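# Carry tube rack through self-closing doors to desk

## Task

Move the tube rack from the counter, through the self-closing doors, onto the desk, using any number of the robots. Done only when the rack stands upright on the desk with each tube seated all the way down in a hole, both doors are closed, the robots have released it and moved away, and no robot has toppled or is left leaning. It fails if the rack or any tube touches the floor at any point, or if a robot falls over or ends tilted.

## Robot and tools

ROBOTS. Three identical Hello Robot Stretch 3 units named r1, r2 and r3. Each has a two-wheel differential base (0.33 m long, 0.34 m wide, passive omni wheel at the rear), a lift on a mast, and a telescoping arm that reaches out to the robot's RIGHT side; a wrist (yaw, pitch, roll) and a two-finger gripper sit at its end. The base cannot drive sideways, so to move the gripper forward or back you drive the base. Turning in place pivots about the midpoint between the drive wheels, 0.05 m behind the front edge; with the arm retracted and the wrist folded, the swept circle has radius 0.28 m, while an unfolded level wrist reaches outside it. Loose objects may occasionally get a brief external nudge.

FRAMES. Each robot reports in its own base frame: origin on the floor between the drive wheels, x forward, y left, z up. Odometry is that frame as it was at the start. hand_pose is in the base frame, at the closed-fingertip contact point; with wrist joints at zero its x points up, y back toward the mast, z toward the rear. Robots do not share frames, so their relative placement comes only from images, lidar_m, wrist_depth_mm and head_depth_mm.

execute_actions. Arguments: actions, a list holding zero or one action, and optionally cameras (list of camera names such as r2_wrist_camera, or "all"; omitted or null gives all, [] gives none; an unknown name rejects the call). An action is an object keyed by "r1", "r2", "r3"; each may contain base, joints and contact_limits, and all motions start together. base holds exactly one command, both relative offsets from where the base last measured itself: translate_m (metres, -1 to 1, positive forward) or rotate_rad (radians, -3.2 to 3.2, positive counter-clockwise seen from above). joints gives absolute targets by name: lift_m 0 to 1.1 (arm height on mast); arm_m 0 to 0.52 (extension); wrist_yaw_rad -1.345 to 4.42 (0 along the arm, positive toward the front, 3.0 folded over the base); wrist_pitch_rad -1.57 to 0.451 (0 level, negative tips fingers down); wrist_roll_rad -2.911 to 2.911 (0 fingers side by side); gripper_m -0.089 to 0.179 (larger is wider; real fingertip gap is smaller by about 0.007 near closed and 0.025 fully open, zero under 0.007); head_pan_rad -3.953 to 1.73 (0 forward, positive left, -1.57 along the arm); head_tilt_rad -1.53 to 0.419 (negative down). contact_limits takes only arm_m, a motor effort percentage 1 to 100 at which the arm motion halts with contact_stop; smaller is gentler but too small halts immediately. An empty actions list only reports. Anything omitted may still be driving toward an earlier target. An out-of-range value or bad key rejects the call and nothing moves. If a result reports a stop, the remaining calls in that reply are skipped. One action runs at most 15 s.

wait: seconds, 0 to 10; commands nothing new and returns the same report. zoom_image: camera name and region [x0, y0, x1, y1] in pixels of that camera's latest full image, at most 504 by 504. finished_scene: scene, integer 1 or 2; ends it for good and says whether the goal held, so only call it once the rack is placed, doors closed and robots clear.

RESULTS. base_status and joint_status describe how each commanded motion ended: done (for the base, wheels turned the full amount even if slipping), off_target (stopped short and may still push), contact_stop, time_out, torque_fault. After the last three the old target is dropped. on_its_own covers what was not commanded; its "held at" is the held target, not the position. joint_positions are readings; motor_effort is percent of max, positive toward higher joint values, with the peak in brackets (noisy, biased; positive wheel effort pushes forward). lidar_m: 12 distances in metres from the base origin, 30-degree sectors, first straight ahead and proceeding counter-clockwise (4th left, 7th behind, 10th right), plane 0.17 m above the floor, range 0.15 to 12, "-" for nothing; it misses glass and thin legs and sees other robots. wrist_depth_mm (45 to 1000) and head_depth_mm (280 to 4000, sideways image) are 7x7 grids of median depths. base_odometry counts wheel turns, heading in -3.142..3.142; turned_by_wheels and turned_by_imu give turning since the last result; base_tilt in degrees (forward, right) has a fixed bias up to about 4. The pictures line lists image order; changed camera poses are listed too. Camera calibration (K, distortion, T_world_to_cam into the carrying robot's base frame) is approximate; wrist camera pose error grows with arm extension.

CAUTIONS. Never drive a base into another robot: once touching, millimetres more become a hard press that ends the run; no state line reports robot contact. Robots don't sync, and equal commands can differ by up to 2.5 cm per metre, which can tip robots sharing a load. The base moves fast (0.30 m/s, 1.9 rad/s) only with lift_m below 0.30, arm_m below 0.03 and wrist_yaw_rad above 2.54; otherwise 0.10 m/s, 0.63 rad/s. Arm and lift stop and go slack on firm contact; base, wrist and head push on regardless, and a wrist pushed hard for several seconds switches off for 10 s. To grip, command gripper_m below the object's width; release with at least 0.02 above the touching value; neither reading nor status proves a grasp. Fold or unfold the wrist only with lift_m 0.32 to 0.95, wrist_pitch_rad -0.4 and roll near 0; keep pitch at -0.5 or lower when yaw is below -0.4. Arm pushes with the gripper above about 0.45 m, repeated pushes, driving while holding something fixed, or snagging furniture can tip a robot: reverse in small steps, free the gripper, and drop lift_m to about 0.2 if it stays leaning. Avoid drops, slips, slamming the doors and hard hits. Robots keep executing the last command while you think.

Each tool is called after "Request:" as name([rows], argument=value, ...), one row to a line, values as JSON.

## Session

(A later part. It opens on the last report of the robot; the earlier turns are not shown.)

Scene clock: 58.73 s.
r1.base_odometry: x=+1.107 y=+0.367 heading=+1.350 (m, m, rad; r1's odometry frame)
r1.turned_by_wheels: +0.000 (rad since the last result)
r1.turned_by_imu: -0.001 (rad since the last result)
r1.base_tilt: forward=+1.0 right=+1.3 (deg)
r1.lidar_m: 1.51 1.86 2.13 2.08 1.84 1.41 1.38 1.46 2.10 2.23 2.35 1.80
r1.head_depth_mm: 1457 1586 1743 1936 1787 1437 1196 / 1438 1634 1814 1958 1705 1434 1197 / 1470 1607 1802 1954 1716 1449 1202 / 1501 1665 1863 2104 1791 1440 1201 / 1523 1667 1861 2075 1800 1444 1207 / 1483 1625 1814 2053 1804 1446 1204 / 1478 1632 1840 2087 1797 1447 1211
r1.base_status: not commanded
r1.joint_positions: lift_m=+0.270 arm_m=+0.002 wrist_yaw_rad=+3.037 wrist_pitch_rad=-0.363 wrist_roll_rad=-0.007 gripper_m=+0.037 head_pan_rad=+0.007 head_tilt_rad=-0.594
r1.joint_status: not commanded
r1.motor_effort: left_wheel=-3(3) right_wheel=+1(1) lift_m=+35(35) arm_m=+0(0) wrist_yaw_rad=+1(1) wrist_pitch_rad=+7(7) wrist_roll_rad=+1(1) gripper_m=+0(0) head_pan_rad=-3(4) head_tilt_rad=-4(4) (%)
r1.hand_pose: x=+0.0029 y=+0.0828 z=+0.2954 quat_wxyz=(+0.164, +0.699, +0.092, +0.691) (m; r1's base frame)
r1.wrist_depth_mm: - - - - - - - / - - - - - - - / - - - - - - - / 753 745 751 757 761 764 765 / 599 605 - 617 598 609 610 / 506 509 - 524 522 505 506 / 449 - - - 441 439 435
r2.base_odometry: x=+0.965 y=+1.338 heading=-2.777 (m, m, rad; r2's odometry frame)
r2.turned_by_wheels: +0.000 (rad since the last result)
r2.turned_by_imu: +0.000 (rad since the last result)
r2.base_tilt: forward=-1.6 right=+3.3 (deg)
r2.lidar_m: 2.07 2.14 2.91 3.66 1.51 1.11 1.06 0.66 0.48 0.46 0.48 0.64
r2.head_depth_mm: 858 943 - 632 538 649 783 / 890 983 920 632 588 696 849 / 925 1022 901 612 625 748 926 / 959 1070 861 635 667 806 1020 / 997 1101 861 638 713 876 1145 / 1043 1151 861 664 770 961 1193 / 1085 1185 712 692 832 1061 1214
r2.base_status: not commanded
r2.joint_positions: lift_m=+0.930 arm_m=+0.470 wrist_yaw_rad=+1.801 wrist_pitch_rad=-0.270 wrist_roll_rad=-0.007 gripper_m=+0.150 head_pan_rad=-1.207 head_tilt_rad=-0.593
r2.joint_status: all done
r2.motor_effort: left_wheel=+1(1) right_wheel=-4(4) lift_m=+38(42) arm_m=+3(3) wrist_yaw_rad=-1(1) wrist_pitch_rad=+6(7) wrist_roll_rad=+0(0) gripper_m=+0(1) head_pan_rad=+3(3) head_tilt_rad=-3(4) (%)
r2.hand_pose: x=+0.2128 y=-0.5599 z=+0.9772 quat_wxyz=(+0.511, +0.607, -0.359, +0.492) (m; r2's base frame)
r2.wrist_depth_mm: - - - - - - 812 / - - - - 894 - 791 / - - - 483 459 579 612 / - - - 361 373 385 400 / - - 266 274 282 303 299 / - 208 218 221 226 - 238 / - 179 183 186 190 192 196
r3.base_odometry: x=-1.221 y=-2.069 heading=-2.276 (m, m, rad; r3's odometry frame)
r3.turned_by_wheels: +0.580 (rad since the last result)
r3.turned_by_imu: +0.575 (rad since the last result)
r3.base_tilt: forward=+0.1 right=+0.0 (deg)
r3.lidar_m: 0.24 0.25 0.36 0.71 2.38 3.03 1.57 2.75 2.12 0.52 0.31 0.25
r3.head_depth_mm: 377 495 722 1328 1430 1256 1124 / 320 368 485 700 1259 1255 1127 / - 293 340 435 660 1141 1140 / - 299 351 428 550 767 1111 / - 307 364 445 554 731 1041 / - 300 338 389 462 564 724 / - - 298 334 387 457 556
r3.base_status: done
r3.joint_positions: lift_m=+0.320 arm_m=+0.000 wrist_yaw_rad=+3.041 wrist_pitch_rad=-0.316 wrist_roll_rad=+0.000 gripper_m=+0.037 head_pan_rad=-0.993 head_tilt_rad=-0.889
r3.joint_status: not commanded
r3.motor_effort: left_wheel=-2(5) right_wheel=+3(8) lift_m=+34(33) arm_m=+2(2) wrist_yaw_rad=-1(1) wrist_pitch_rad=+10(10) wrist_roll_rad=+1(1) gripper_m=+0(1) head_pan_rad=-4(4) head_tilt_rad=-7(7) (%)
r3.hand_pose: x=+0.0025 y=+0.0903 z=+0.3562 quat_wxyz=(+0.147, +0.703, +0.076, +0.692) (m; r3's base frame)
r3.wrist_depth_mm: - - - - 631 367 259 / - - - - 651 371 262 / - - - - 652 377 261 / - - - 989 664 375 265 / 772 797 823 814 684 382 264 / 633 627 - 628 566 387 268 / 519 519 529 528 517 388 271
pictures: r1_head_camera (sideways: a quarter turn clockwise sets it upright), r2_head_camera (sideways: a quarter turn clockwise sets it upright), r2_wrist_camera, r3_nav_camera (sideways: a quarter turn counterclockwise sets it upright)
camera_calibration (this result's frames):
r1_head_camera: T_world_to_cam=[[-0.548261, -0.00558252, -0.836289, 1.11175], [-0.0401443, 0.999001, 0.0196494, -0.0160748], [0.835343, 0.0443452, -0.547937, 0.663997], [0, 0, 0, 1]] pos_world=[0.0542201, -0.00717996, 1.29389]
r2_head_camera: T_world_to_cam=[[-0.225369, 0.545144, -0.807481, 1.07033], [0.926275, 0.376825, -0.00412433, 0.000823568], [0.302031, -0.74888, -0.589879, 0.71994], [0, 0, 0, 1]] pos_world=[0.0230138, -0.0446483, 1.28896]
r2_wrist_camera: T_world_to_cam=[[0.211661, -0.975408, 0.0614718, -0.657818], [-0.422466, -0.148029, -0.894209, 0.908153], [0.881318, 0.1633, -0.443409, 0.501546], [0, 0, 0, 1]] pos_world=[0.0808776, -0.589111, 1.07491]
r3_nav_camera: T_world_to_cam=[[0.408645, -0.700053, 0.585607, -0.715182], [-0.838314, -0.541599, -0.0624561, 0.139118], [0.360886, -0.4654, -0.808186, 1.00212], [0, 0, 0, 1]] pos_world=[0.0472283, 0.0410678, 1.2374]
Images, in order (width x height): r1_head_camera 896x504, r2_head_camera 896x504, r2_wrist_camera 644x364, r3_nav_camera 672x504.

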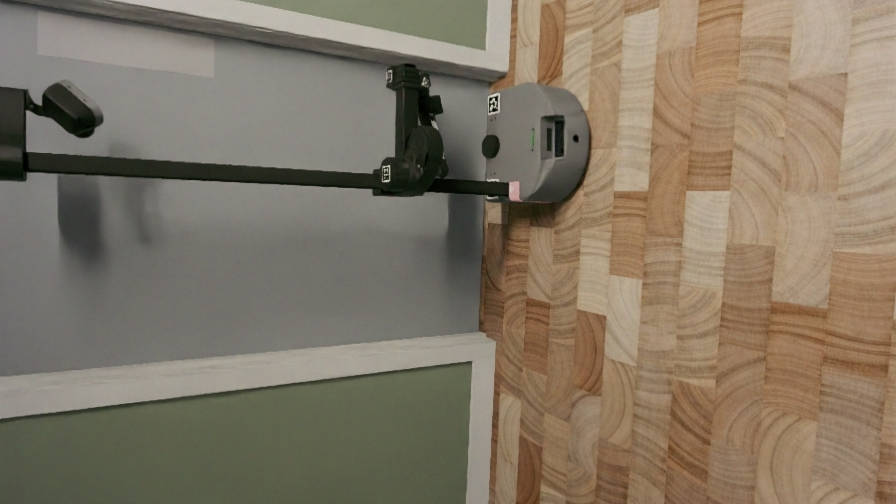

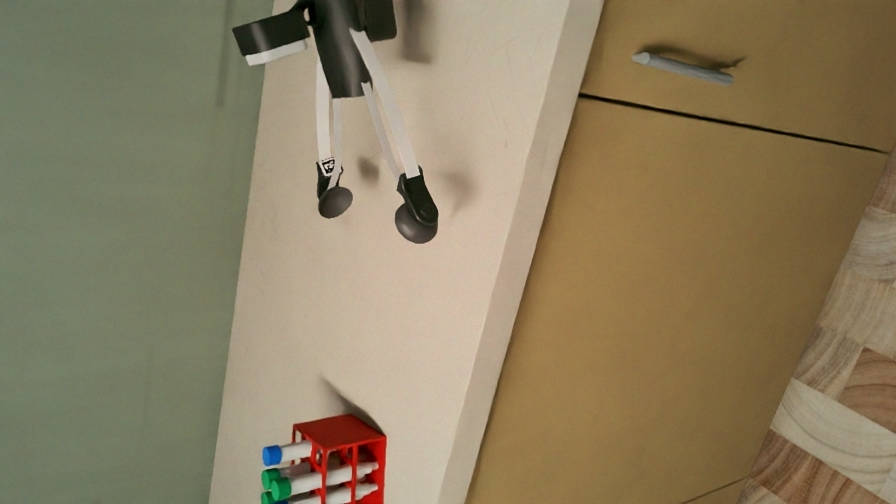

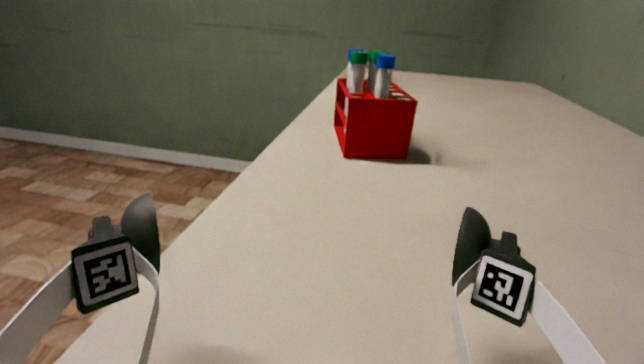

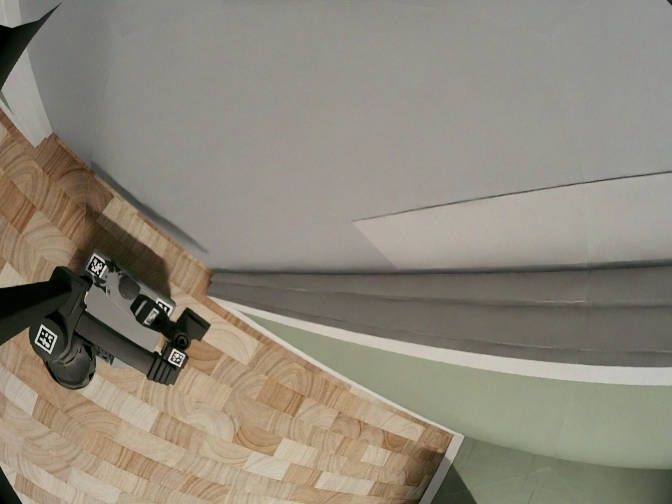

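Request:
execute_actions([
  {"r2":{"base":{"translate_m":0.17},"joints":{"arm_m":0.5,"lift_m":0.905}},"r3":{"base":{"rotate_rad":0.15}}},
], cameras=[])

Request:
execute_actions([
  {"r3":{"base":{"translate_m":0.35}}},
], cameras=["r1_head_camera","r2_head_camera","r2_wrist_camera","r3_nav_camera"])

Scene clock: 62.30 s.
r1.base_odometry: x=+1.107 y=+0.367 heading=+1.350 (m, m, rad; r1's odometry frame)
r1.turned_by_wheels: +0.000 (rad since the last result)
r1.turned_by_imu: -0.001 (rad since the last result)
r1.base_tilt: forward=+1.0 right=+1.3 (deg)
r1.lidar_m: 1.48 1.86 2.13 2.08 1.84 1.41 1.38 1.46 2.10 2.22 2.35 1.80
r1.head_depth_mm: 1457 1580 1740 1946 1788 1439 1193 / 1420 1632 1820 1943 1698 1434 1199 / 1461 1627 1793 1882 1718 1434 1204 / 1508 1666 1855 2088 1792 1443 1201 / 1515 1677 1874 2080 1808 1451 1197 / 1477 1636 1802 2051 1799 1442 1208 / 1475 1630 1829 2059 1798 1443 1204
r1.base_status: not commanded
r1.joint_positions: lift_m=+0.270 arm_m=+0.002 wrist_yaw_rad=+3.037 wrist_pitch_rad=-0.363 wrist_roll_rad=-0.007 gripper_m=+0.037 head_pan_rad=+0.007 head_tilt_rad=-0.594
r1.joint_status: not commanded
r1.motor_effort: left_wheel=-3(3) right_wheel=+1(1) lift_m=+35(35) arm_m=+0(1) wrist_yaw_rad=+0(1) wrist_pitch_rad=+7(7) wrist_roll_rad=+1(1) gripper_m=+0(0) head_pan_rad=-3(4) head_tilt_rad=-3(4) (%)
r1.hand_pose: x=+0.0029 y=+0.0828 z=+0.2954 quat_wxyz=(+0.164, +0.699, +0.092, +0.691) (m; r1's base frame)
r1.wrist_depth_mm: - - - - - - - / - - - - - - - / - - - - - - - / 754 737 762 754 757 752 752 / 604 610 - 606 602 608 609 / 512 506 - 531 527 512 509 / 447 - - - 435 437 435
r2.base_odometry: x=+0.806 y=+1.277 heading=-2.777 (m, m, rad; r2's odometry frame)
r2.turned_by_wheels: +0.000 (rad since the last result)
r2.turned_by_imu: +0.000 (rad since the last result)
r2.base_tilt: forward=-1.6 right=+3.3 (deg)
r2.lidar_m: 1.90 1.96 2.66 3.66 1.76 1.28 1.23 0.66 0.48 0.46 0.47 0.64
r2.head_depth_mm: 858 944 916 630 534 647 778 / 888 983 892 621 555 690 845 / 922 1019 898 611 621 742 922 / 958 1066 860 634 661 801 1014 / 1000 1099 674 637 709 870 1147 / 1037 1147 824 665 763 957 1193 / 1082 1184 865 694 824 1053 1218
r2.base_status: done
r2.joint_positions: lift_m=+0.905 arm_m=+0.500 wrist_yaw_rad=+1.801 wrist_pitch_rad=-0.270 wrist_roll_rad=-0.007 gripper_m=+0.150 head_pan_rad=-1.207 head_tilt_rad=-0.593
r2.joint_status: all done
r2.motor_effort: left_wheel=+1(5) right_wheel=-3(6) lift_m=+38(39) arm_m=+4(4) wrist_yaw_rad=-1(2) wrist_pitch_rad=+7(6) wrist_roll_rad=+0(0) gripper_m=+1(0) head_pan_rad=+3(2) head_tilt_rad=-4(4) (%)
r2.hand_pose: x=+0.2128 y=-0.5899 z=+0.9522 quat_wxyz=(+0.511, +0.607, -0.359, +0.492) (m; r2's base frame)
r2.wrist_depth_mm: - - - - - - 754 / - - - 267 852 - 724 / - - - 241 427 493 509 / - - 293 259 309 327 339 / - 229 227 232 237 257 253 / - 174 185 188 191 - 201 / 150 151 155 158 160 163 167
r3.base_odometry: x=-1.221 y=-2.069 heading=-2.126 (m, m, rad; r3's odometry frame)
r3.turned_by_wheels: +0.150 (rad since the last result)
r3.turned_by_imu: +0.149 (rad since the last result)
r3.base_tilt: forward=+0.1 right=+0.0 (deg)
r3.lidar_m: 0.24 0.27 0.44 2.26 2.53 1.56 2.97 2.75 2.12 0.33 0.29 0.24
r3.head_depth_mm: - 299 386 613 1202 1258 1126 / - 292 330 405 680 1197 1124 / - 303 351 427 529 764 1121 / 287 315 371 452 576 794 1108 / - 292 332 396 492 648 942 / - - 299 344 415 519 694 / - - - 306 359 434 550
r3.base_status: done
r3.joint_positions: lift_m=+0.320 arm_m=+0.000 wrist_yaw_rad=+3.041 wrist_pitch_rad=-0.316 wrist_roll_rad=+0.000 gripper_m=+0.037 head_pan_rad=-0.993 head_tilt_rad=-0.889
r3.joint_status: not commanded
r3.motor_effort: left_wheel=-2(5) right_wheel=+3(6) lift_m=+34(34) arm_m=+2(2) wrist_yaw_rad=-1(1) wrist_pitch_rad=+10(10) wrist_roll_rad=+1(0) gripper_m=+1(0) head_pan_rad=-4(4) head_tilt_rad=-7(7) (%)
r3.hand_pose: x=+0.0025 y=+0.0903 z=+0.3562 quat_wxyz=(+0.147, +0.703, +0.076, +0.692) (m; r3's base frame)
r3.wrist_depth_mm: - - - - 662 473 303 / - - - - 681 474 303 / - - - - 728 461 298 / - - - - 761 457 298 / 778 783 822 825 744 454 298 / 618 631 - 624 663 449 295 / 521 525 521 526 525 445 291
pictures: none
No camera images: the call's "cameras" was empty. Leave "cameras" out to get every camera's image.

Scene clock: 66.77 s.
r1.base_odometry: x=+1.107 y=+0.367 heading=+1.350 (m, m, rad; r1's odometry frame)
r1.turned_by_wheels: +0.000 (rad since the last result)
r1.turned_by_imu: -0.001 (rad since the last result)
r1.base_tilt: forward=+1.0 right=+1.4 (deg)
r1.lidar_m: 1.70 1.86 2.13 2.08 1.84 1.41 1.38 1.46 2.09 2.23 2.35 1.80
r1.head_depth_mm: 1460 1577 1747 1924 1783 1438 1204 / 1451 1627 1792 1981 1783 1434 1200 / 1464 1626 1784 1923 1788 1441 1198 / 1502 1665 1849 2086 1795 1437 1204 / 1514 1666 1863 2094 1797 1456 1205 / 1477 1637 1809 2058 1803 1446 1199 / 1476 1632 1839 2083 1810 1453 1206
r1.base_status: not commanded
r1.joint_positions: lift_m=+0.270 arm_m=+0.002 wrist_yaw_rad=+3.037 wrist_pitch_rad=-0.363 wrist_roll_rad=-0.007 gripper_m=+0.037 head_pan_rad=+0.007 head_tilt_rad=-0.594
r1.joint_status: not commanded
r1.motor_effort: left_wheel=-3(3) right_wheel=+1(1) lift_m=+35(35) arm_m=+0(0) wrist_yaw_rad=+0(0) wrist_pitch_rad=+7(7) wrist_roll_rad=+0(1) gripper_m=+0(0) head_pan_rad=-2(3) head_tilt_rad=-2(4) (%)
r1.hand_pose: x=+0.0029 y=+0.0828 z=+0.2954 quat_wxyz=(+0.164, +0.699, +0.092, +0.691) (m; r1's base frame)
r1.wrist_depth_mm: - - - - - - - / - - - - - - - / - - - - - - - / 743 761 754 748 758 757 754 / 607 609 - 608 602 610 614 / 510 503 - 528 531 508 510 / 447 - - - 435 442 439
r2.base_odometry: x=+0.806 y=+1.277 heading=-2.777 (m, m, rad; r2's odometry frame)
r2.turned_by_wheels: +0.000 (rad since the last result)
r2.turned_by_imu: +0.000 (rad since the last result)
r2.base_tilt: forward=-1.6 right=+3.3 (deg)
r2.lidar_m: 1.90 1.96 2.67 3.65 1.77 1.28 1.23 0.66 0.48 0.46 0.47 0.64
r2.head_depth_mm: 858 943 917 631 534 645 775 / 890 977 894 622 554 689 843 / 922 1020 897 612 620 741 922 / 956 1064 857 637 661 801 1013 / 1000 1098 674 638 708 871 1144 / 1038 1153 824 664 762 952 1192 / 1086 1185 867 694 824 1054 1219
r2.base_status: not commanded
r2.joint_positions: lift_m=+0.905 arm_m=+0.500 wrist_yaw_rad=+1.801 wrist_pitch_rad=-0.270 wrist_roll_rad=-0.007 gripper_m=+0.150 head_pan_rad=-1.207 head_tilt_rad=-0.593
r2.joint_status: not commanded
r2.motor_effort: left_wheel=+1(1) right_wheel=-3(4) lift_m=+38(38) arm_m=+3(4) wrist_yaw_rad=-1(2) wrist_pitch_rad=+7(7) wrist_roll_rad=+0(0) gripper_m=+0(0) head_pan_rad=+2(3) head_tilt_rad=-4(3) (%)
r2.hand_pose: x=+0.2128 y=-0.5899 z=+0.9522 quat_wxyz=(+0.511, +0.607, -0.359, +0.492) (m; r2's base frame)
r2.wrist_depth_mm: - - - - - - 749 / - - - 268 865 - 716 / - - - 237 426 482 512 / - - 294 257 308 325 338 / - 229 226 232 238 256 250 / - 174 183 189 192 - 202 / 150 152 155 158 160 163 168
r3.base_odometry: x=-1.405 y=-2.366 heading=-2.125 (m, m, rad; r3's odometry frame)
r3.turned_by_wheels: +0.001 (rad since the last result)
r3.turned_by_imu: -0.223 (rad since the last result)
r3.base_tilt: forward=+0.0 right=+0.0 (deg)
r3.lidar_m: - - 0.15 0.19 2.30 3.08 1.75 3.24 2.21 0.24 0.15 -
r3.head_depth_mm: - - - 380 491 1175 1112 / - - - - 436 768 1117 / - - - - - 481 - / - - - - - - 495 / - - - - - - - / - - - - - - - / - - - - - - -
r3.base_status: translate_m off_target (by the wheels' count: +0.3498 of +0.3500)
r3.joint_positions: lift_m=+0.320 arm_m=+0.000 wrist_yaw_rad=+3.042 wrist_pitch_rad=-0.316 wrist_roll_rad=+0.000 gripper_m=+0.037 head_pan_rad=-0.853 head_tilt_rad=-0.990
r3.joint_status: not commanded
r3.on_its_own: left_wheel is at rest, and its effort (+32) is outside its rest range (-18 to +18)
r3.motor_effort: left_wheel=+32(35) right_wheel=+7(75) lift_m=+33(34) arm_m=+2(3) wrist_yaw_rad=-2(23) wrist_pitch_rad=+10(10) wrist_roll_rad=+0(1) gripper_m=+0(0) head_pan_rad=-77(88) head_tilt_rad=+53(56) (%)
r3.hand_pose: x=+0.0023 y=+0.0903 z=+0.3562 quat_wxyz=(+0.146, +0.703, +0.076, +0.692) (m; r3's base frame)
r3.wrist_depth_mm: - - - 352 142 89 65 / - - - 382 146 90 65 / - - - 403 150 91 66 / - - 952 426 153 93 67 / 769 783 806 483 155 95 68 / 625 621 - 513 136 96 69 / 517 517 516 505 184 97 69
pictures: r1_head_camera (sideways: a quarter turn clockwise sets it upright), r2_head_camera (sideways: a quarter turn clockwise sets it upright), r2_wrist_camera, r3_nav_camera (sideways: a quarter turn counterclockwise sets it upright)
camera_calibration (this result's frames):
r1_head_camera: T_world_to_cam=[[-0.548261, -0.00558251, -0.836288, 1.11175], [-0.0401442, 0.999001, 0.0196495, -0.0160748], [0.835343, 0.0443452, -0.547938, 0.663998], [0, 0, 0, 1]] pos_world=[0.0542201, -0.00717996, 1.29389]
r2_head_camera: T_world_to_cam=[[-0.225369, 0.545144, -0.807481, 1.07033], [0.926275, 0.376825, -0.00412433, 0.000823568], [0.302031, -0.74888, -0.589879, 0.71994], [0, 0, 0, 1]] pos_world=[0.0230138, -0.0446483, 1.28896]
r2_wrist_camera: T_world_to_cam=[[0.211661, -0.975408, 0.0614717, -0.685542], [-0.422466, -0.148029, -0.894209, 0.88136], [0.881318, 0.1633, -0.443409, 0.495361], [0, 0, 0, 1]] pos_world=[0.0808776, -0.619109, 1.04991]
r3_nav_camera: T_world_to_cam=[[0.538224, -0.677471, 0.501346, -0.606203], [-0.758737, -0.648466, -0.061727, 0.137675], [0.366924, -0.347166, -0.863043, 1.07339], [0, 0, 0, 1]] pos_world=[0.0368789, 0.0512384, 1.2388]
Images, in order (width x height): r1_head_camera 896x504, r2_head_camera 896x504, r2_wrist_camera 644x364, r3_nav_camera 672x504.

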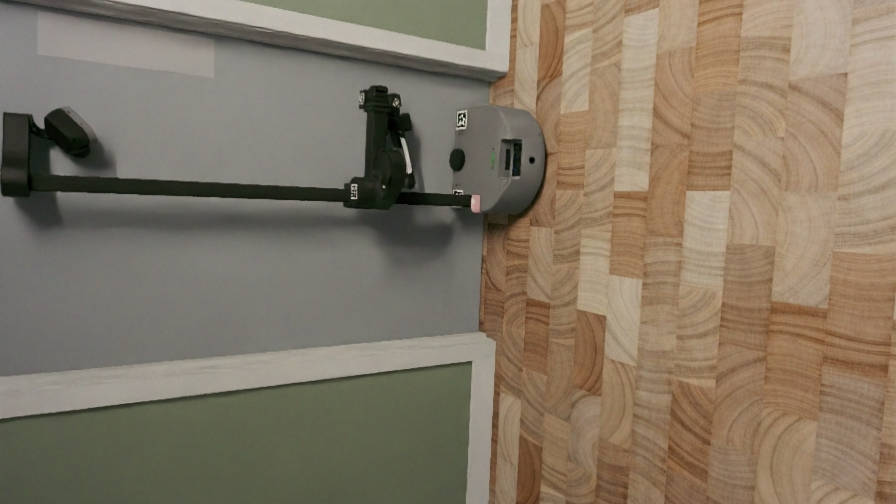

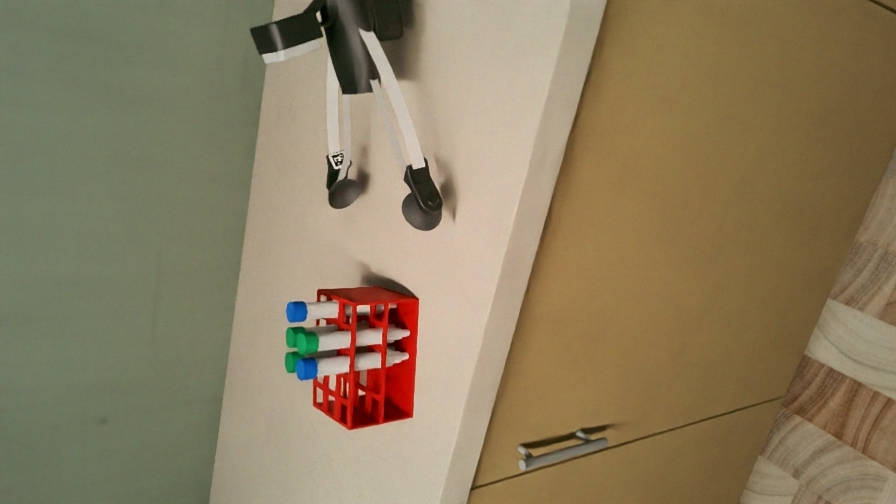

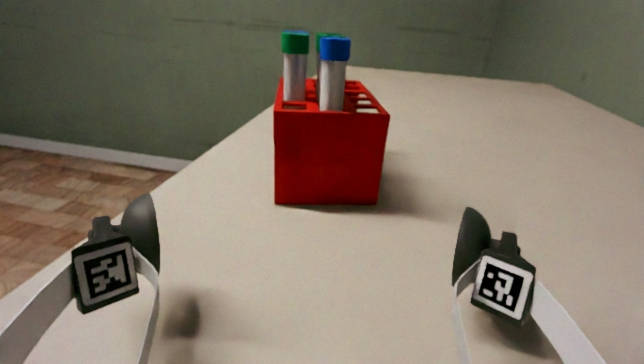

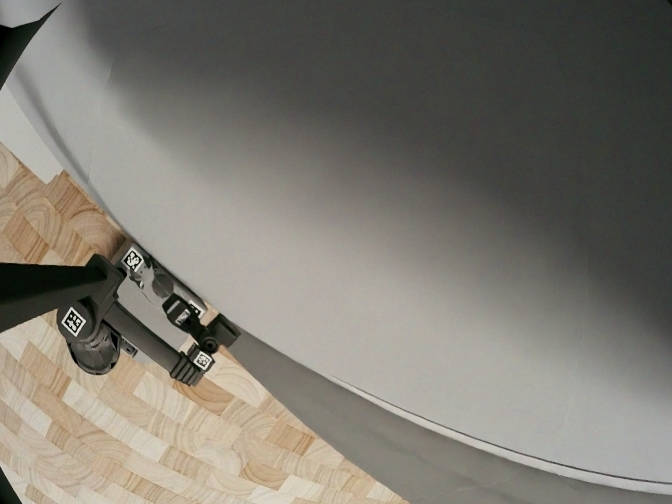

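Request:
execute_actions([
  {"r2":{"base":{"translate_m":0.15},"joints":{"arm_m":0.475}},"r3":{"base":{"translate_m":-0.3},"joints":{"head_pan_rad":-1.57,"head_tilt_rad":-1.0,"lift_m":0.25}}},
], cameras=[])

Request:
execute_actions([
  {"r3":{"base":{"rotate_rad":1.59}}},
], cameras=["r2_head_camera","r2_wrist_camera","r3_head_camera"])

Request:
execute_actions([
  {"r3":{"joints":{"arm_m":0.5},"contact_limits":{"arm_m":100}}},
], cameras=["r1_head_camera","r3_nav_camera"])

Scene clock: 70.77 s.
r1.base_odometry: x=+1.107 y=+0.367 heading=+1.350 (m, m, rad; r1's odometry frame)
r1.turned_by_wheels: +0.000 (rad since the last result)
r1.turned_by_imu: -0.001 (rad since the last result)
r1.base_tilt: forward=+0.9 right=+1.4 (deg)
r1.lidar_m: 1.40 1.85 2.13 2.08 1.85 1.41 1.38 1.46 2.09 2.23 2.36 1.80
r1.head_depth_mm: 1460 1574 1742 1941 1789 1438 1200 / 1442 1627 1813 1966 1670 1446 1202 / 1434 1622 1802 1553 1624 1441 1202 / 1498 1666 1844 2090 1797 1436 1204 / 1511 1679 1864 2090 1805 1444 1202 / 1478 1624 1820 2068 1796 1441 1206 / 1474 1630 1823 2084 1800 1444 1206
r1.base_status: not commanded
r1.joint_positions: lift_m=+0.270 arm_m=+0.002 wrist_yaw_rad=+3.037 wrist_pitch_rad=-0.363 wrist_roll_rad=-0.007 gripper_m=+0.037 head_pan_rad=+0.007 head_tilt_rad=-0.594
r1.joint_status: not commanded
r1.motor_effort: left_wheel=-3(2) right_wheel=+1(1) lift_m=+35(35) arm_m=-1(1) wrist_yaw_rad=+0(0) wrist_pitch_rad=+7(7) wrist_roll_rad=+0(0) gripper_m=+0(0) head_pan_rad=-4(3) head_tilt_rad=-3(3) (%)
r1.hand_pose: x=+0.0029 y=+0.0828 z=+0.2954 quat_wxyz=(+0.164, +0.699, +0.092, +0.691) (m; r1's base frame)
r1.wrist_depth_mm: - - - - - - - / - - - - - - - / - - - - - - - / 744 750 749 758 763 754 749 / 612 613 - 603 604 608 606 / 509 506 - 515 532 506 510 / 457 - - - 435 439 439
r2.base_odometry: x=+0.666 y=+1.224 heading=-2.777 (m, m, rad; r2's odometry frame)
r2.turned_by_wheels: +0.000 (rad since the last result)
r2.turned_by_imu: +0.000 (rad since the last result)
r2.base_tilt: forward=-1.6 right=+3.3 (deg)
r2.lidar_m: 1.75 1.81 2.46 3.67 1.99 1.44 1.38 0.66 0.47 0.45 0.47 0.63
r2.head_depth_mm: 856 939 917 608 534 642 772 / 886 979 894 612 553 687 837 / 919 1019 855 611 617 737 914 / 955 1065 859 614 658 797 1010 / 995 1096 863 638 696 866 1144 / 1037 1146 864 664 759 946 1193 / 1084 1180 866 692 820 1048 1218
r2.base_status: done
r2.joint_positions: lift_m=+0.905 arm_m=+0.475 wrist_yaw_rad=+1.801 wrist_pitch_rad=-0.270 wrist_roll_rad=-0.007 gripper_m=+0.150 head_pan_rad=-1.207 head_tilt_rad=-0.593
r2.joint_status: all done
r2.motor_effort: left_wheel=+1(4) right_wheel=-3(7) lift_m=+38(38) arm_m=-4(6) wrist_yaw_rad=-1(1) wrist_pitch_rad=+7(7) wrist_roll_rad=+0(0) gripper_m=+0(0) head_pan_rad=+3(3) head_tilt_rad=-4(4) (%)
r2.hand_pose: x=+0.2128 y=-0.5655 z=+0.9522 quat_wxyz=(+0.511, +0.607, -0.359, +0.492) (m; r2's base frame)
r2.wrist_depth_mm: - - - - - - 822 / - - 103 102 - - 741 / - - 113 84 458 488 525 / - - 121 94 299 322 338 / - 230 113 99 160 255 250 / - 169 98 101 103 - 200 / 150 152 109 112 117 162 167
r3.base_odometry: x=-1.247 y=-2.111 heading=-2.125 (m, m, rad; r3's odometry frame)
r3.turned_by_wheels: +0.000 (rad since the last result)
r3.turned_by_imu: +0.001 (rad since the last result)
r3.base_tilt: forward=+0.1 right=+0.1 (deg)
r3.lidar_m: 0.35 0.36 0.49 0.97 2.29 2.98 1.45 2.95 2.63 1.18 0.41 0.37
r3.head_depth_mm: 2328 2030 1746 1525 1354 1217 1103 / 2237 2011 1736 1512 1350 1219 1132 / 2294 2018 1735 1526 1356 1225 - / 2311 2010 1725 1509 1351 1223 - / 2284 2013 1744 1510 1348 1207 1098 / 1688 1639 1577 1435 1307 1193 1096 / 1013 992 970 951 935 1028 1081
r3.base_status: done
r3.joint_positions: lift_m=+0.250 arm_m=+0.000 wrist_yaw_rad=+3.042 wrist_pitch_rad=-0.316 wrist_roll_rad=+0.000 gripper_m=+0.037 head_pan_rad=-1.563 head_tilt_rad=-1.001
r3.joint_status: all done
r3.motor_effort: left_wheel=+0(21) right_wheel=+0(10) lift_m=+27(26) arm_m=+2(3) wrist_yaw_rad=-3(2) wrist_pitch_rad=+10(10) wrist_roll_rad=+1(0) gripper_m=+0(0) head_pan_rad=-3(91) head_tilt_rad=+0(51) (%)
r3.hand_pose: x=+0.0023 y=+0.0903 z=+0.2864 quat_wxyz=(+0.146, +0.703, +0.076, +0.692) (m; r3's base frame)
r3.wrist_depth_mm: - - - - 651 484 355 / - - - - 693 501 360 / - - - - 726 504 359 / 853 852 877 892 768 508 367 / 639 655 695 700 656 515 370 / 526 533 - 534 551 497 372 / 451 - - - 447 444 385
pictures: none
No camera images: the call's "cameras" was empty. Leave "cameras" out to get every camera's image.

Scene clock: 73.03 s.
r1.base_odometry: x=+1.107 y=+0.367 heading=+1.350 (m, m, rad; r1's odometry frame)
r1.turned_by_wheels: +0.000 (rad since the last result)
r1.turned_by_imu: +0.000 (rad since the last result)
r1.base_tilt: forward=+1.0 right=+1.4 (deg)
r1.lidar_m: 1.34 1.86 2.13 2.08 1.84 1.41 1.38 1.46 2.09 2.22 2.35 1.80
r1.head_depth_mm: 1443 1577 1741 1940 1797 1428 1195 / 1171 1593 1792 1564 1675 1437 1193 / 1493 1639 1836 2012 1718 1434 1199 / 1508 1667 1858 2072 1798 1445 1204 / 1519 1688 1864 2093 1797 1439 1205 / 1486 1616 1810 2068 1812 1448 1199 / 1476 1635 1831 2082 1804 1443 1205
r1.base_status: not commanded
r1.joint_positions: lift_m=+0.270 arm_m=+0.002 wrist_yaw_rad=+3.037 wrist_pitch_rad=-0.363 wrist_roll_rad=-0.007 gripper_m=+0.037 head_pan_rad=+0.007 head_tilt_rad=-0.594
r1.joint_status: not commanded
r1.motor_effort: left_wheel=-2(2) right_wheel=+1(1) lift_m=+35(35) arm_m=+0(0) wrist_yaw_rad=+0(0) wrist_pitch_rad=+7(7) wrist_roll_rad=+1(1) gripper_m=+0(1) head_pan_rad=-3(3) head_tilt_rad=-3(3) (%)
r1.hand_pose: x=+0.0029 y=+0.0828 z=+0.2954 quat_wxyz=(+0.164, +0.699, +0.092, +0.691) (m; r1's base frame)
r1.wrist_depth_mm: - - - - - - - / - - - - - - - / - - - - - - - / 757 739 768 766 757 759 757 / 608 609 - 609 606 607 607 / 513 500 - 526 525 512 508 / 450 - - - 438 437 439
r2.base_odometry: x=+0.666 y=+1.224 heading=-2.777 (m, m, rad; r2's odometry frame)
r2.turned_by_wheels: +0.000 (rad since the last result)
r2.turned_by_imu: +0.000 (rad since the last result)
r2.base_tilt: forward=-1.6 right=+3.2 (deg)
r2.lidar_m: 1.75 1.81 2.45 3.65 1.98 1.43 1.38 0.65 0.47 0.46 0.47 0.63
r2.head_depth_mm: 856 940 916 609 534 641 773 / 885 981 898 611 552 686 841 / 921 1018 854 611 618 738 913 / 955 1066 856 614 658 797 1007 / 993 1095 862 637 696 864 1141 / 1036 1144 864 664 759 949 1193 / 1085 1184 868 692 821 1047 1213
r2.base_status: not commanded
r2.joint_positions: lift_m=+0.905 arm_m=+0.475 wrist_yaw_rad=+1.801 wrist_pitch_rad=-0.270 wrist_roll_rad=-0.007 gripper_m=+0.150 head_pan_rad=-1.207 head_tilt_rad=-0.593
r2.joint_status: not commanded
r2.motor_effort: left_wheel=+1(1) right_wheel=-4(3) lift_m=+38(38) arm_m=-4(4) wrist_yaw_rad=-1(1) wrist_pitch_rad=+7(6) wrist_roll_rad=+0(0) gripper_m=+0(1) head_pan_rad=+4(2) head_tilt_rad=-4(3) (%)
r2.hand_pose: x=+0.2128 y=-0.5655 z=+0.9522 quat_wxyz=(+0.511, +0.607, -0.359, +0.492) (m; r2's base frame)
r2.wrist_depth_mm: - - - - - - 785 / - - 103 101 - - 739 / - - 113 84 462 490 515 / - - 121 94 298 323 336 / - 233 114 98 160 260 254 / - 170 98 101 103 - 201 / 149 151 109 112 116 162 167
r3.base_odometry: x=-1.247 y=-2.111 heading=-0.535 (m, m, rad; r3's odometry frame)
r3.turned_by_wheels: +1.590 (rad since the last result)
r3.turned_by_imu: +1.566 (rad since the last result)
r3.base_tilt: forward=+0.1 right=+0.0 (deg)
r3.lidar_m: 1.00 2.31 2.98 1.45 2.96 2.61 1.13 0.41 0.37 0.35 0.37 0.49
r3.head_depth_mm: 308 364 445 574 803 1004 1102 / 307 363 444 571 796 1166 1140 / 306 361 441 566 790 1186 - / 305 360 439 562 783 1178 - / 303 358 438 559 776 1162 1100 / 303 357 435 555 769 1158 1102 / 301 356 432 552 762 1159 1098
r3.base_status: done
r3.joint_positions: lift_m=+0.250 arm_m=+0.000 wrist_yaw_rad=+3.042 wrist_pitch_rad=-0.316 wrist_roll_rad=+0.000 gripper_m=+0.037 head_pan_rad=-1.563 head_tilt_rad=-1.001
r3.joint_status: not commanded
r3.motor_effort: left_wheel=-1(7) right_wheel=+3(15) lift_m=+27(27) arm_m=+2(2) wrist_yaw_rad=-2(2) wrist_pitch_rad=+10(10) wrist_roll_rad=+1(0) gripper_m=+0(0) head_pan_rad=-3(2) head_tilt_rad=+0(0) (%)
r3.hand_pose: x=+0.0023 y=+0.0903 z=+0.2864 quat_wxyz=(+0.146, +0.703, +0.076, +0.692) (m; r3's base frame)
r3.wrist_depth_mm: - - - - - - - / - - - - - - - / - - - - - - - / 844 850 876 855 876 880 892 / 653 645 691 696 662 664 674 / 524 535 - 527 545 535 534 / 451 - - - 445 445 448
pictures: r2_head_camera (sideways: a quarter turn clockwise sets it upright), r2_wrist_camera, r3_head_camera (sideways: a quarter turn clockwise sets it upright)
camera_calibration (this result's frames):
r2_head_camera: T_world_to_cam=[[-0.225369, 0.545144, -0.807481, 1.07033], [0.926276, 0.376824, -0.00412433, 0.000823571], [0.30203, -0.74888, -0.589879, 0.71994], [0, 0, 0, 1]] pos_world=[0.0230137, -0.0446483, 1.28896]
r2_wrist_camera: T_world_to_cam=[[0.211661, -0.975408, 0.0614718, -0.661709], [-0.422466, -0.148029, -0.894209, 0.884977], [0.881318, 0.1633, -0.443409, 0.491371], [0, 0, 0, 1]] pos_world=[0.0808776, -0.594675, 1.04991]
r3_head_camera: T_world_to_cam=[[0.0297981, 0.846035, -0.532294, 0.715521], [0.998897, -0.0445337, -0.0148637, 0.00728931], [-0.0362802, -0.531265, -0.846429, 1.05796], [0, 0, 0, 1]] pos_world=[0.00978073, -0.0429727, 1.27647]
Images, in order (width x height): r2_head_camera 896x504, r2_wrist_camera 644x364, r3_head_camera 896x504.

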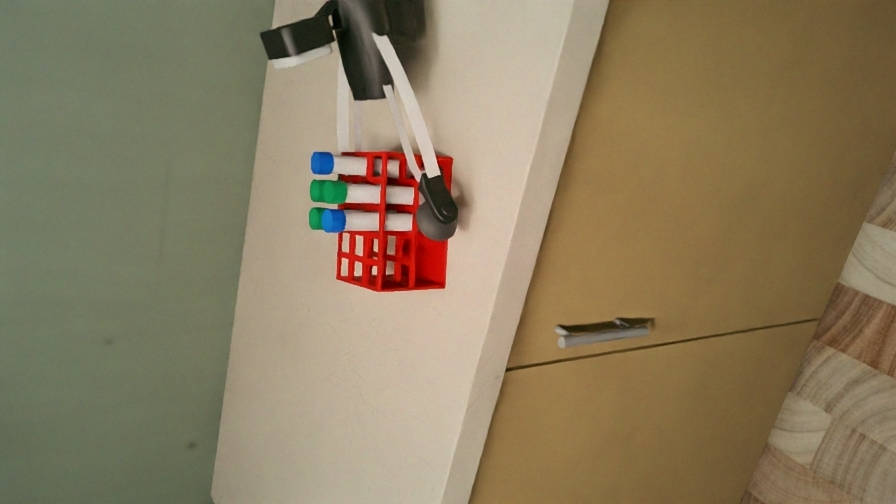

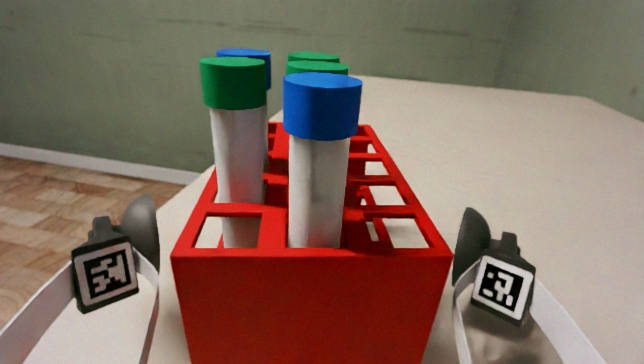

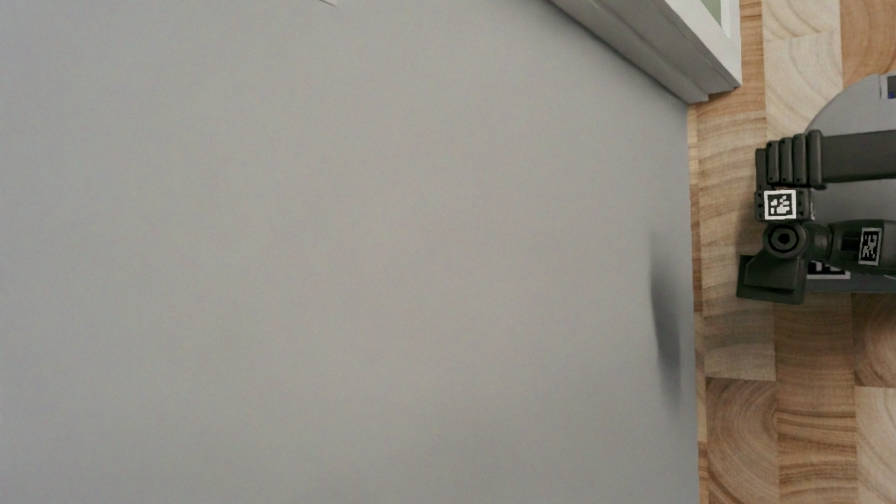

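Scene clock: 78.07 s.
r1.base_odometry: x=+1.107 y=+0.367 heading=+1.350 (m, m, rad; r1's odometry frame)
r1.turned_by_wheels: +0.000 (rad since the last result)
r1.turned_by_imu: -0.001 (rad since the last result)
r1.base_tilt: forward=+0.9 right=+1.3 (deg)
r1.lidar_m: 1.34 1.85 2.13 2.08 1.84 1.41 1.38 1.46 2.09 2.23 2.35 1.80
r1.head_depth_mm: 3220 3477 1776 1919 1782 1433 1198 / 1173 1957 2184 1588 1671 1439 1200 / 1719 1917 2133 2279 1720 1441 1199 / 1647 1811 2017 2223 1788 1445 1203 / 1569 1725 1908 2093 1812 1442 1203 / 1484 1616 1817 2053 1811 1443 1199 / 1478 1631 1832 2073 1800 1449 1198
r1.base_status: not commanded
r1.joint_positions: lift_m=+0.270 arm_m=+0.002 wrist_yaw_rad=+3.037 wrist_pitch_rad=-0.363 wrist_roll_rad=-0.007 gripper_m=+0.037 head_pan_rad=+0.007 head_tilt_rad=-0.594
r1.joint_status: not commanded
r1.motor_effort: left_wheel=-3(3) right_wheel=+1(1) lift_m=+35(35) arm_m=+0(0) wrist_yaw_rad=+1(0) wrist_pitch_rad=+7(7) wrist_roll_rad=+1(1) gripper_m=+0(0) head_pan_rad=-4(4) head_tilt_rad=-3(4) (%)
r1.hand_pose: x=+0.0029 y=+0.0828 z=+0.2954 quat_wxyz=(+0.164, +0.699, +0.092, +0.691) (m; r1's base frame)
r1.wrist_depth_mm: - - - - - - - / - - - - - - - / - - - - - - - / 753 748 757 752 748 755 742 / 602 601 - 610 607 596 605 / 511 508 - 528 523 504 509 / 450 - - - 436 442 439
r2.base_odometry: x=+0.666 y=+1.224 heading=-2.777 (m, m, rad; r2's odometry frame)
r2.turned_by_wheels: +0.000 (rad since the last result)
r2.turned_by_imu: +0.000 (rad since the last result)
r2.base_tilt: forward=-1.6 right=+3.3 (deg)
r2.lidar_m: 1.75 1.81 2.45 3.65 1.98 1.44 1.38 0.66 0.47 0.46 0.47 0.63
r2.head_depth_mm: 855 940 918 609 534 643 773 / 887 978 897 612 552 686 837 / 918 1019 853 612 617 737 915 / 956 1063 860 614 658 795 1006 / 998 1096 860 638 696 866 1143 / 1040 1150 864 665 758 948 1191 / 1084 1179 866 692 823 1046 1219
r2.base_status: not commanded
r2.joint_positions: lift_m=+0.905 arm_m=+0.475 wrist_yaw_rad=+1.801 wrist_pitch_rad=-0.270 wrist_roll_rad=-0.007 gripper_m=+0.150 head_pan_rad=-1.207 head_tilt_rad=-0.593
r2.joint_status: not commanded
r2.motor_effort: left_wheel=+1(1) right_wheel=-3(3) lift_m=+38(39) arm_m=-4(4) wrist_yaw_rad=-2(1) wrist_pitch_rad=+6(7) wrist_roll_rad=+0(0) gripper_m=+0(0) head_pan_rad=+3(3) head_tilt_rad=-3(4) (%)
r2.hand_pose: x=+0.2128 y=-0.5655 z=+0.9522 quat_wxyz=(+0.511, +0.607, -0.359, +0.492) (m; r2's base frame)
r2.wrist_depth_mm: - - - - - - 816 / - - 103 101 - - 749 / - - 113 84 463 480 518 / - - 121 94 299 325 338 / - 233 114 98 160 257 253 / - 169 98 100 103 - 200 / 150 152 108 112 117 163 168
r3.base_odometry: x=-1.247 y=-2.111 heading=-0.536 (m, m, rad; r3's odometry frame)
r3.turned_by_wheels: -0.001 (rad since the last result)
r3.turned_by_imu: -0.012 (rad since the last result)
r3.base_tilt: forward=+0.1 right=+0.0 (deg)
r3.lidar_m: 0.96 2.30 2.97 1.45 2.95 2.62 1.20 0.40 0.42 0.64 0.61 0.63
r3.head_depth_mm: 2319 2040 1755 1521 904 1018 1106 / 2304 1998 1744 1523 1355 1184 1133 / 720 866 1099 1468 1349 1217 - / 672 793 972 1261 1354 1212 1143 / 631 736 882 1093 1328 1206 1099 / 589 682 809 994 1286 1208 1100 / 557 638 749 901 1139 1211 1099
r3.base_status: not commanded
r3.joint_positions: lift_m=+0.250 arm_m=+0.498 wrist_yaw_rad=+3.229 wrist_pitch_rad=-0.316 wrist_roll_rad=+0.000 gripper_m=+0.037 head_pan_rad=-1.564 head_tilt_rad=-0.999
r3.joint_status: all done
r3.on_its_own: wrist_yaw_rad is held at +3.186, not at its first target +3.040, by its stall guard, which is still easing; right_wheel is at rest, and its effort (+39) is outside its rest range (-18 to +18); arm_m is at rest, and its effort (+19) is outside its rest range (-14 to +14)
r3.motor_effort: left_wheel=-12(14) right_wheel=+39(44) lift_m=+35(38) arm_m=+19(39) wrist_yaw_rad=-46(100) wrist_pitch_rad=+10(12) wrist_roll_rad=+0(0) gripper_m=+0(0) head_pan_rad=-4(3) head_tilt_rad=-1(0) (%)
r3.contact_limits: arm_m 46 (drawing in: default 22, maximum 36; extending or still: default 28, maximum 46)
r3.hand_pose: x=-0.0419 y=-0.4079 z=+0.2860 quat_wxyz=(+0.081, +0.692, +0.142, +0.703) (m; r3's base frame)
r3.wrist_depth_mm: - - - - - - - / - - - - - - - / - - - - - - - / 766 859 907 - 869 895 881 / 314 658 - - 661 661 657 / 300 528 544 507 558 530 540 / 299 429 430 441 443 449 457
pictures: r1_head_camera (sideways: a quarter turn clockwise sets it upright), r3_nav_camera (sideways: a quarter turn counterclockwise sets it upright)
camera_calibration (this result's frames):
r1_head_camera: T_world_to_cam=[[-0.548261, -0.00558245, -0.836289, 1.11175], [-0.0401441, 0.999001, 0.0196494, -0.0160748], [0.835343, 0.0443451, -0.547937, 0.663997], [0, 0, 0, 1]] pos_world=[0.0542201, -0.00717996, 1.29389]
r3_nav_camera: T_world_to_cam=[[-0.0339134, -0.869384, 0.492971, -0.591804], [-0.998091, 0.00399112, -0.0616239, 0.139], [0.0516074, -0.49412, -0.86786, 1.08158], [0, 0, 0, 1]] pos_world=[0.0628475, 0.0193694, 1.23897]
Images, in order (width x height): r1_head_camera 896x504, r3_nav_camera 672x504.

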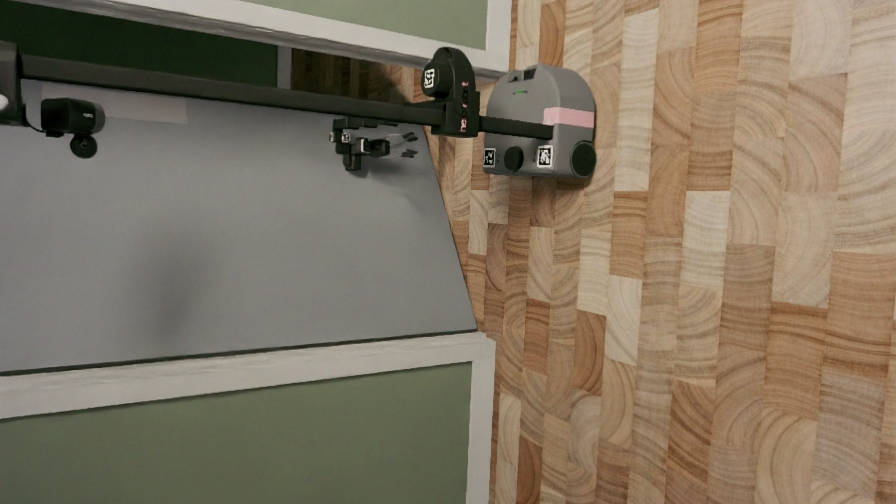

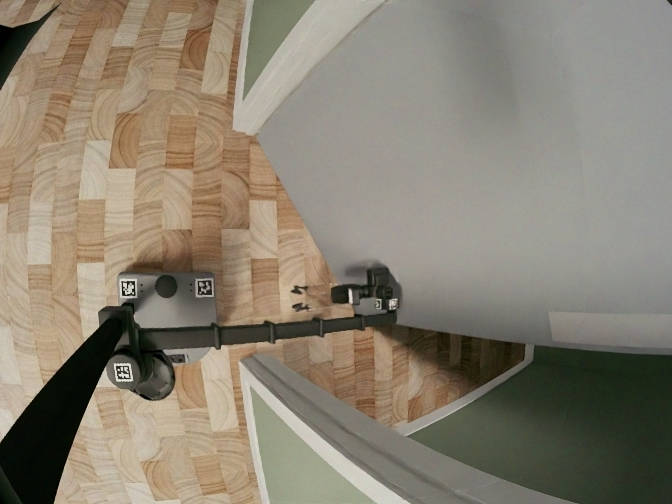

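Request:
execute_actions([
  {"r2":{"joints":{"gripper_m":0.04}},"r3":{"base":{"translate_m":0.3},"joints":{"arm_m":0.52,"wrist_yaw_rad":3.4},"contact_limits":{"arm_m":100}}},
], cameras=["r1_head_camera","r3_nav_camera","r2_wrist_camera"])

Scene clock: 86.60 s.
r1.base_odometry: x=+1.107 y=+0.367 heading=+1.350 (m, m, rad; r1's odometry frame)
r1.turned_by_wheels: +0.000 (rad since the last result)
r1.turned_by_imu: -0.002 (rad since the last result)
r1.base_tilt: forward=+0.9 right=+1.4 (deg)
r1.lidar_m: 1.36 1.86 2.12 2.08 1.84 1.41 1.38 1.46 2.10 2.23 2.34 1.81
r1.head_depth_mm: 1690 1779 1758 1934 1787 1442 1198 / 1628 1803 2017 2162 1791 1441 1200 / 1588 1768 1971 1839 1678 1443 1201 / 1519 1705 1908 2084 1727 1439 1202 / 1546 1705 1886 2093 1797 1437 1203 / 1485 1624 1821 2051 1807 1436 1203 / 1473 1632 1812 2076 1805 1441 1204
r1.base_status: not commanded
r1.joint_positions: lift_m=+0.270 arm_m=+0.002 wrist_yaw_rad=+3.037 wrist_pitch_rad=-0.363 wrist_roll_rad=-0.007 gripper_m=+0.037 head_pan_rad=+0.007 head_tilt_rad=-0.594
r1.joint_status: not commanded
r1.motor_effort: left_wheel=-2(3) right_wheel=+1(1) lift_m=+35(35) arm_m=-1(0) wrist_yaw_rad=-1(1) wrist_pitch_rad=+7(7) wrist_roll_rad=+0(1) gripper_m=+0(0) head_pan_rad=-4(4) head_tilt_rad=-3(4) (%)
r1.hand_pose: x=+0.0029 y=+0.0828 z=+0.2954 quat_wxyz=(+0.164, +0.699, +0.092, +0.691) (m; r1's base frame)
r1.wrist_depth_mm: - - - - - - - / - - - - - - - / - - - - - - - / 751 747 762 756 761 760 748 / 603 604 - 608 604 605 619 / 508 501 - 529 529 512 509 / 454 - - - 434 435 441
r2.base_odometry: x=+0.666 y=+1.224 heading=-2.777 (m, m, rad; r2's odometry frame)
r2.turned_by_wheels: +0.000 (rad since the last result)
r2.turned_by_imu: -0.001 (rad since the last result)
r2.base_tilt: forward=-1.6 right=+3.2 (deg)
r2.lidar_m: 1.75 1.82 2.46 3.66 1.98 1.43 1.38 0.65 0.47 0.46 0.47 0.64
r2.head_depth_mm: 856 937 918 610 534 642 773 / 886 978 894 612 552 687 837 / 922 1020 817 611 617 737 913 / 955 1064 857 614 659 795 1008 / 998 1094 862 638 697 866 1141 / 1040 1144 864 664 758 948 1195 / 1086 1182 867 692 821 1046 1220
r2.base_status: not commanded
r2.joint_positions: lift_m=+0.905 arm_m=+0.475 wrist_yaw_rad=+1.801 wrist_pitch_rad=-0.270 wrist_roll_rad=-0.007 gripper_m=+0.076 head_pan_rad=-1.207 head_tilt_rad=-0.593
r2.joint_status: gripper_m off_target (ended at +0.076, target +0.040)
r2.on_its_own: gripper_m is held at +0.074, not at your +0.040, by its stall guard, which is still easing
r2.motor_effort: left_wheel=+1(2) right_wheel=-3(3) lift_m=+38(38) arm_m=-4(4) wrist_yaw_rad=-1(2) wrist_pitch_rad=+6(6) wrist_roll_rad=+0(0) gripper_m=-26(100) head_pan_rad=+4(3) head_tilt_rad=-4(4) (%)
r2.hand_pose: x=+0.2128 y=-0.5655 z=+0.9522 quat_wxyz=(+0.512, +0.606, -0.359, +0.492) (m; r2's base frame)
r2.wrist_depth_mm: - - - - - - 787 / - - 104 89 - - 743 / - - 112 84 464 489 521 / - - 120 94 298 325 341 / - - 113 99 118 251 251 / - 168 98 101 103 206 199 / 151 153 109 112 117 162 167
r3.base_odometry: x=-0.990 y=-2.265 heading=-0.538 (m, m, rad; r3's odometry frame)
r3.turned_by_wheels: -0.001 (rad since the last result)
r3.turned_by_imu: -0.701 (rad since the last result)
r3.base_tilt: forward=+0.1 right=+0.0 (deg)
r3.lidar_m: 0.43 0.49 2.04 2.43 1.48 1.50 2.86 2.31 0.54 0.56 0.43 0.41
r3.head_depth_mm: 484 557 675 1140 1357 1218 1108 / 555 613 711 854 1293 1220 1136 / 1322 1533 1677 979 1298 1211 - / 1464 1729 1735 1489 1347 1217 1145 / 627 722 855 1041 1285 1213 1107 / 546 618 712 841 1023 1182 1102 / 485 540 612 701 826 1003 1086
r3.base_status: done
r3.joint_positions: lift_m=+0.250 arm_m=+0.517 wrist_yaw_rad=+3.713 wrist_pitch_rad=-0.316 wrist_roll_rad=+0.001 gripper_m=+0.037 head_pan_rad=-1.564 head_tilt_rad=-0.999
r3.joint_status: wrist_yaw_rad off_target (ended at +3.713, target +3.400); the others done
joint sent to its limit — the command would take r3.arm_m past its upper limit, so that joint was sent only as far as its limit.
r3.on_its_own: wrist_yaw_rad is held at +3.700, not at your +3.400, by its stall guard, which is not easing now; right_wheel is at rest, and its effort (+44) is outside its rest range (-18 to +18); wrist_yaw_rad is at rest, and its effort (-15) is outside its rest range (-12 to +12)
r3.motor_effort: left_wheel=-15(18) right_wheel=+44(55) lift_m=+34(33) arm_m=+9(21) wrist_yaw_rad=-15(64) wrist_pitch_rad=+10(10) wrist_roll_rad=+0(0) gripper_m=+0(1) head_pan_rad=-4(3) head_tilt_rad=-1(1) (%)
r3.contact_limits: arm_m 46 (drawing in: default 22, maximum 36; extending or still: default 28, maximum 46)
r3.hand_pose: x=-0.1490 y=-0.4629 z=+0.2861 quat_wxyz=(-0.090, +0.638, +0.304, +0.701) (m; r3's base frame)
r3.wrist_depth_mm: - - - - - - - / - - - - - - - / - - - - - - - / - 127 872 866 - - 909 / - 90 675 697 - - 672 / - 87 540 534 - - 539 / - 80 429 446 443 448 446
pictures: r1_head_camera (sideways: a quarter turn clockwise sets it upright), r2_wrist_camera, r3_nav_camera (sideways: a quarter turn counterclockwise sets it upright)
camera_calibration (this result's frames):
r1_head_camera: T_world_to_cam=[[-0.548261, -0.00558252, -0.836288, 1.11175], [-0.0401443, 0.999001, 0.0196494, -0.0160748], [0.835343, 0.0443452, -0.547937, 0.663998], [0, 0, 0, 1]] pos_world=[0.0542201, -0.00717996, 1.29389]
r2_wrist_camera: T_world_to_cam=[[0.211572, -0.975427, 0.0614766, -0.661723], [-0.422479, -0.147994, -0.894209, 0.884999], [0.881334, 0.163217, -0.443409, 0.491319], [0, 0, 0, 1]] pos_world=[0.0808799, -0.594679, 1.04991]
r3_nav_camera: T_world_to_cam=[[-0.0339136, -0.869384, 0.492971, -0.591804], [-0.998091, 0.00399135, -0.0616239, 0.139], [0.0516073, -0.49412, -0.86786, 1.08158], [0, 0, 0, 1]] pos_world=[0.0628475, 0.0193694, 1.23897]
Images, in order (width x height): r1_head_camera 896x504, r2_wrist_camera 644x364, r3_nav_camera 672x504.

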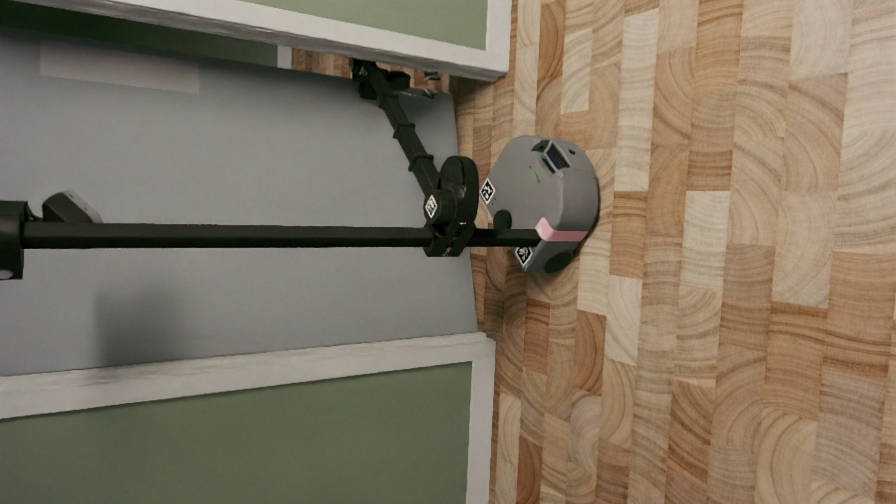

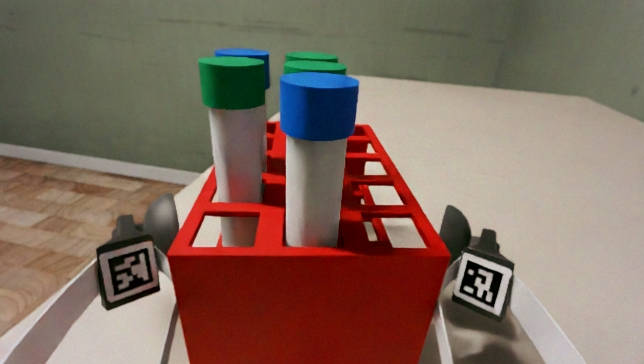

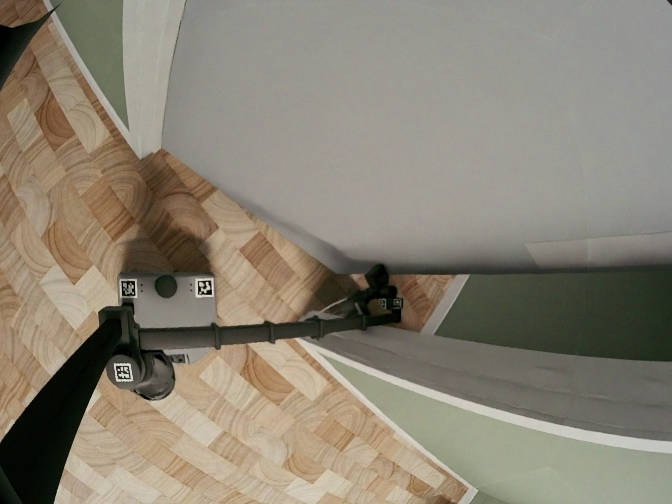

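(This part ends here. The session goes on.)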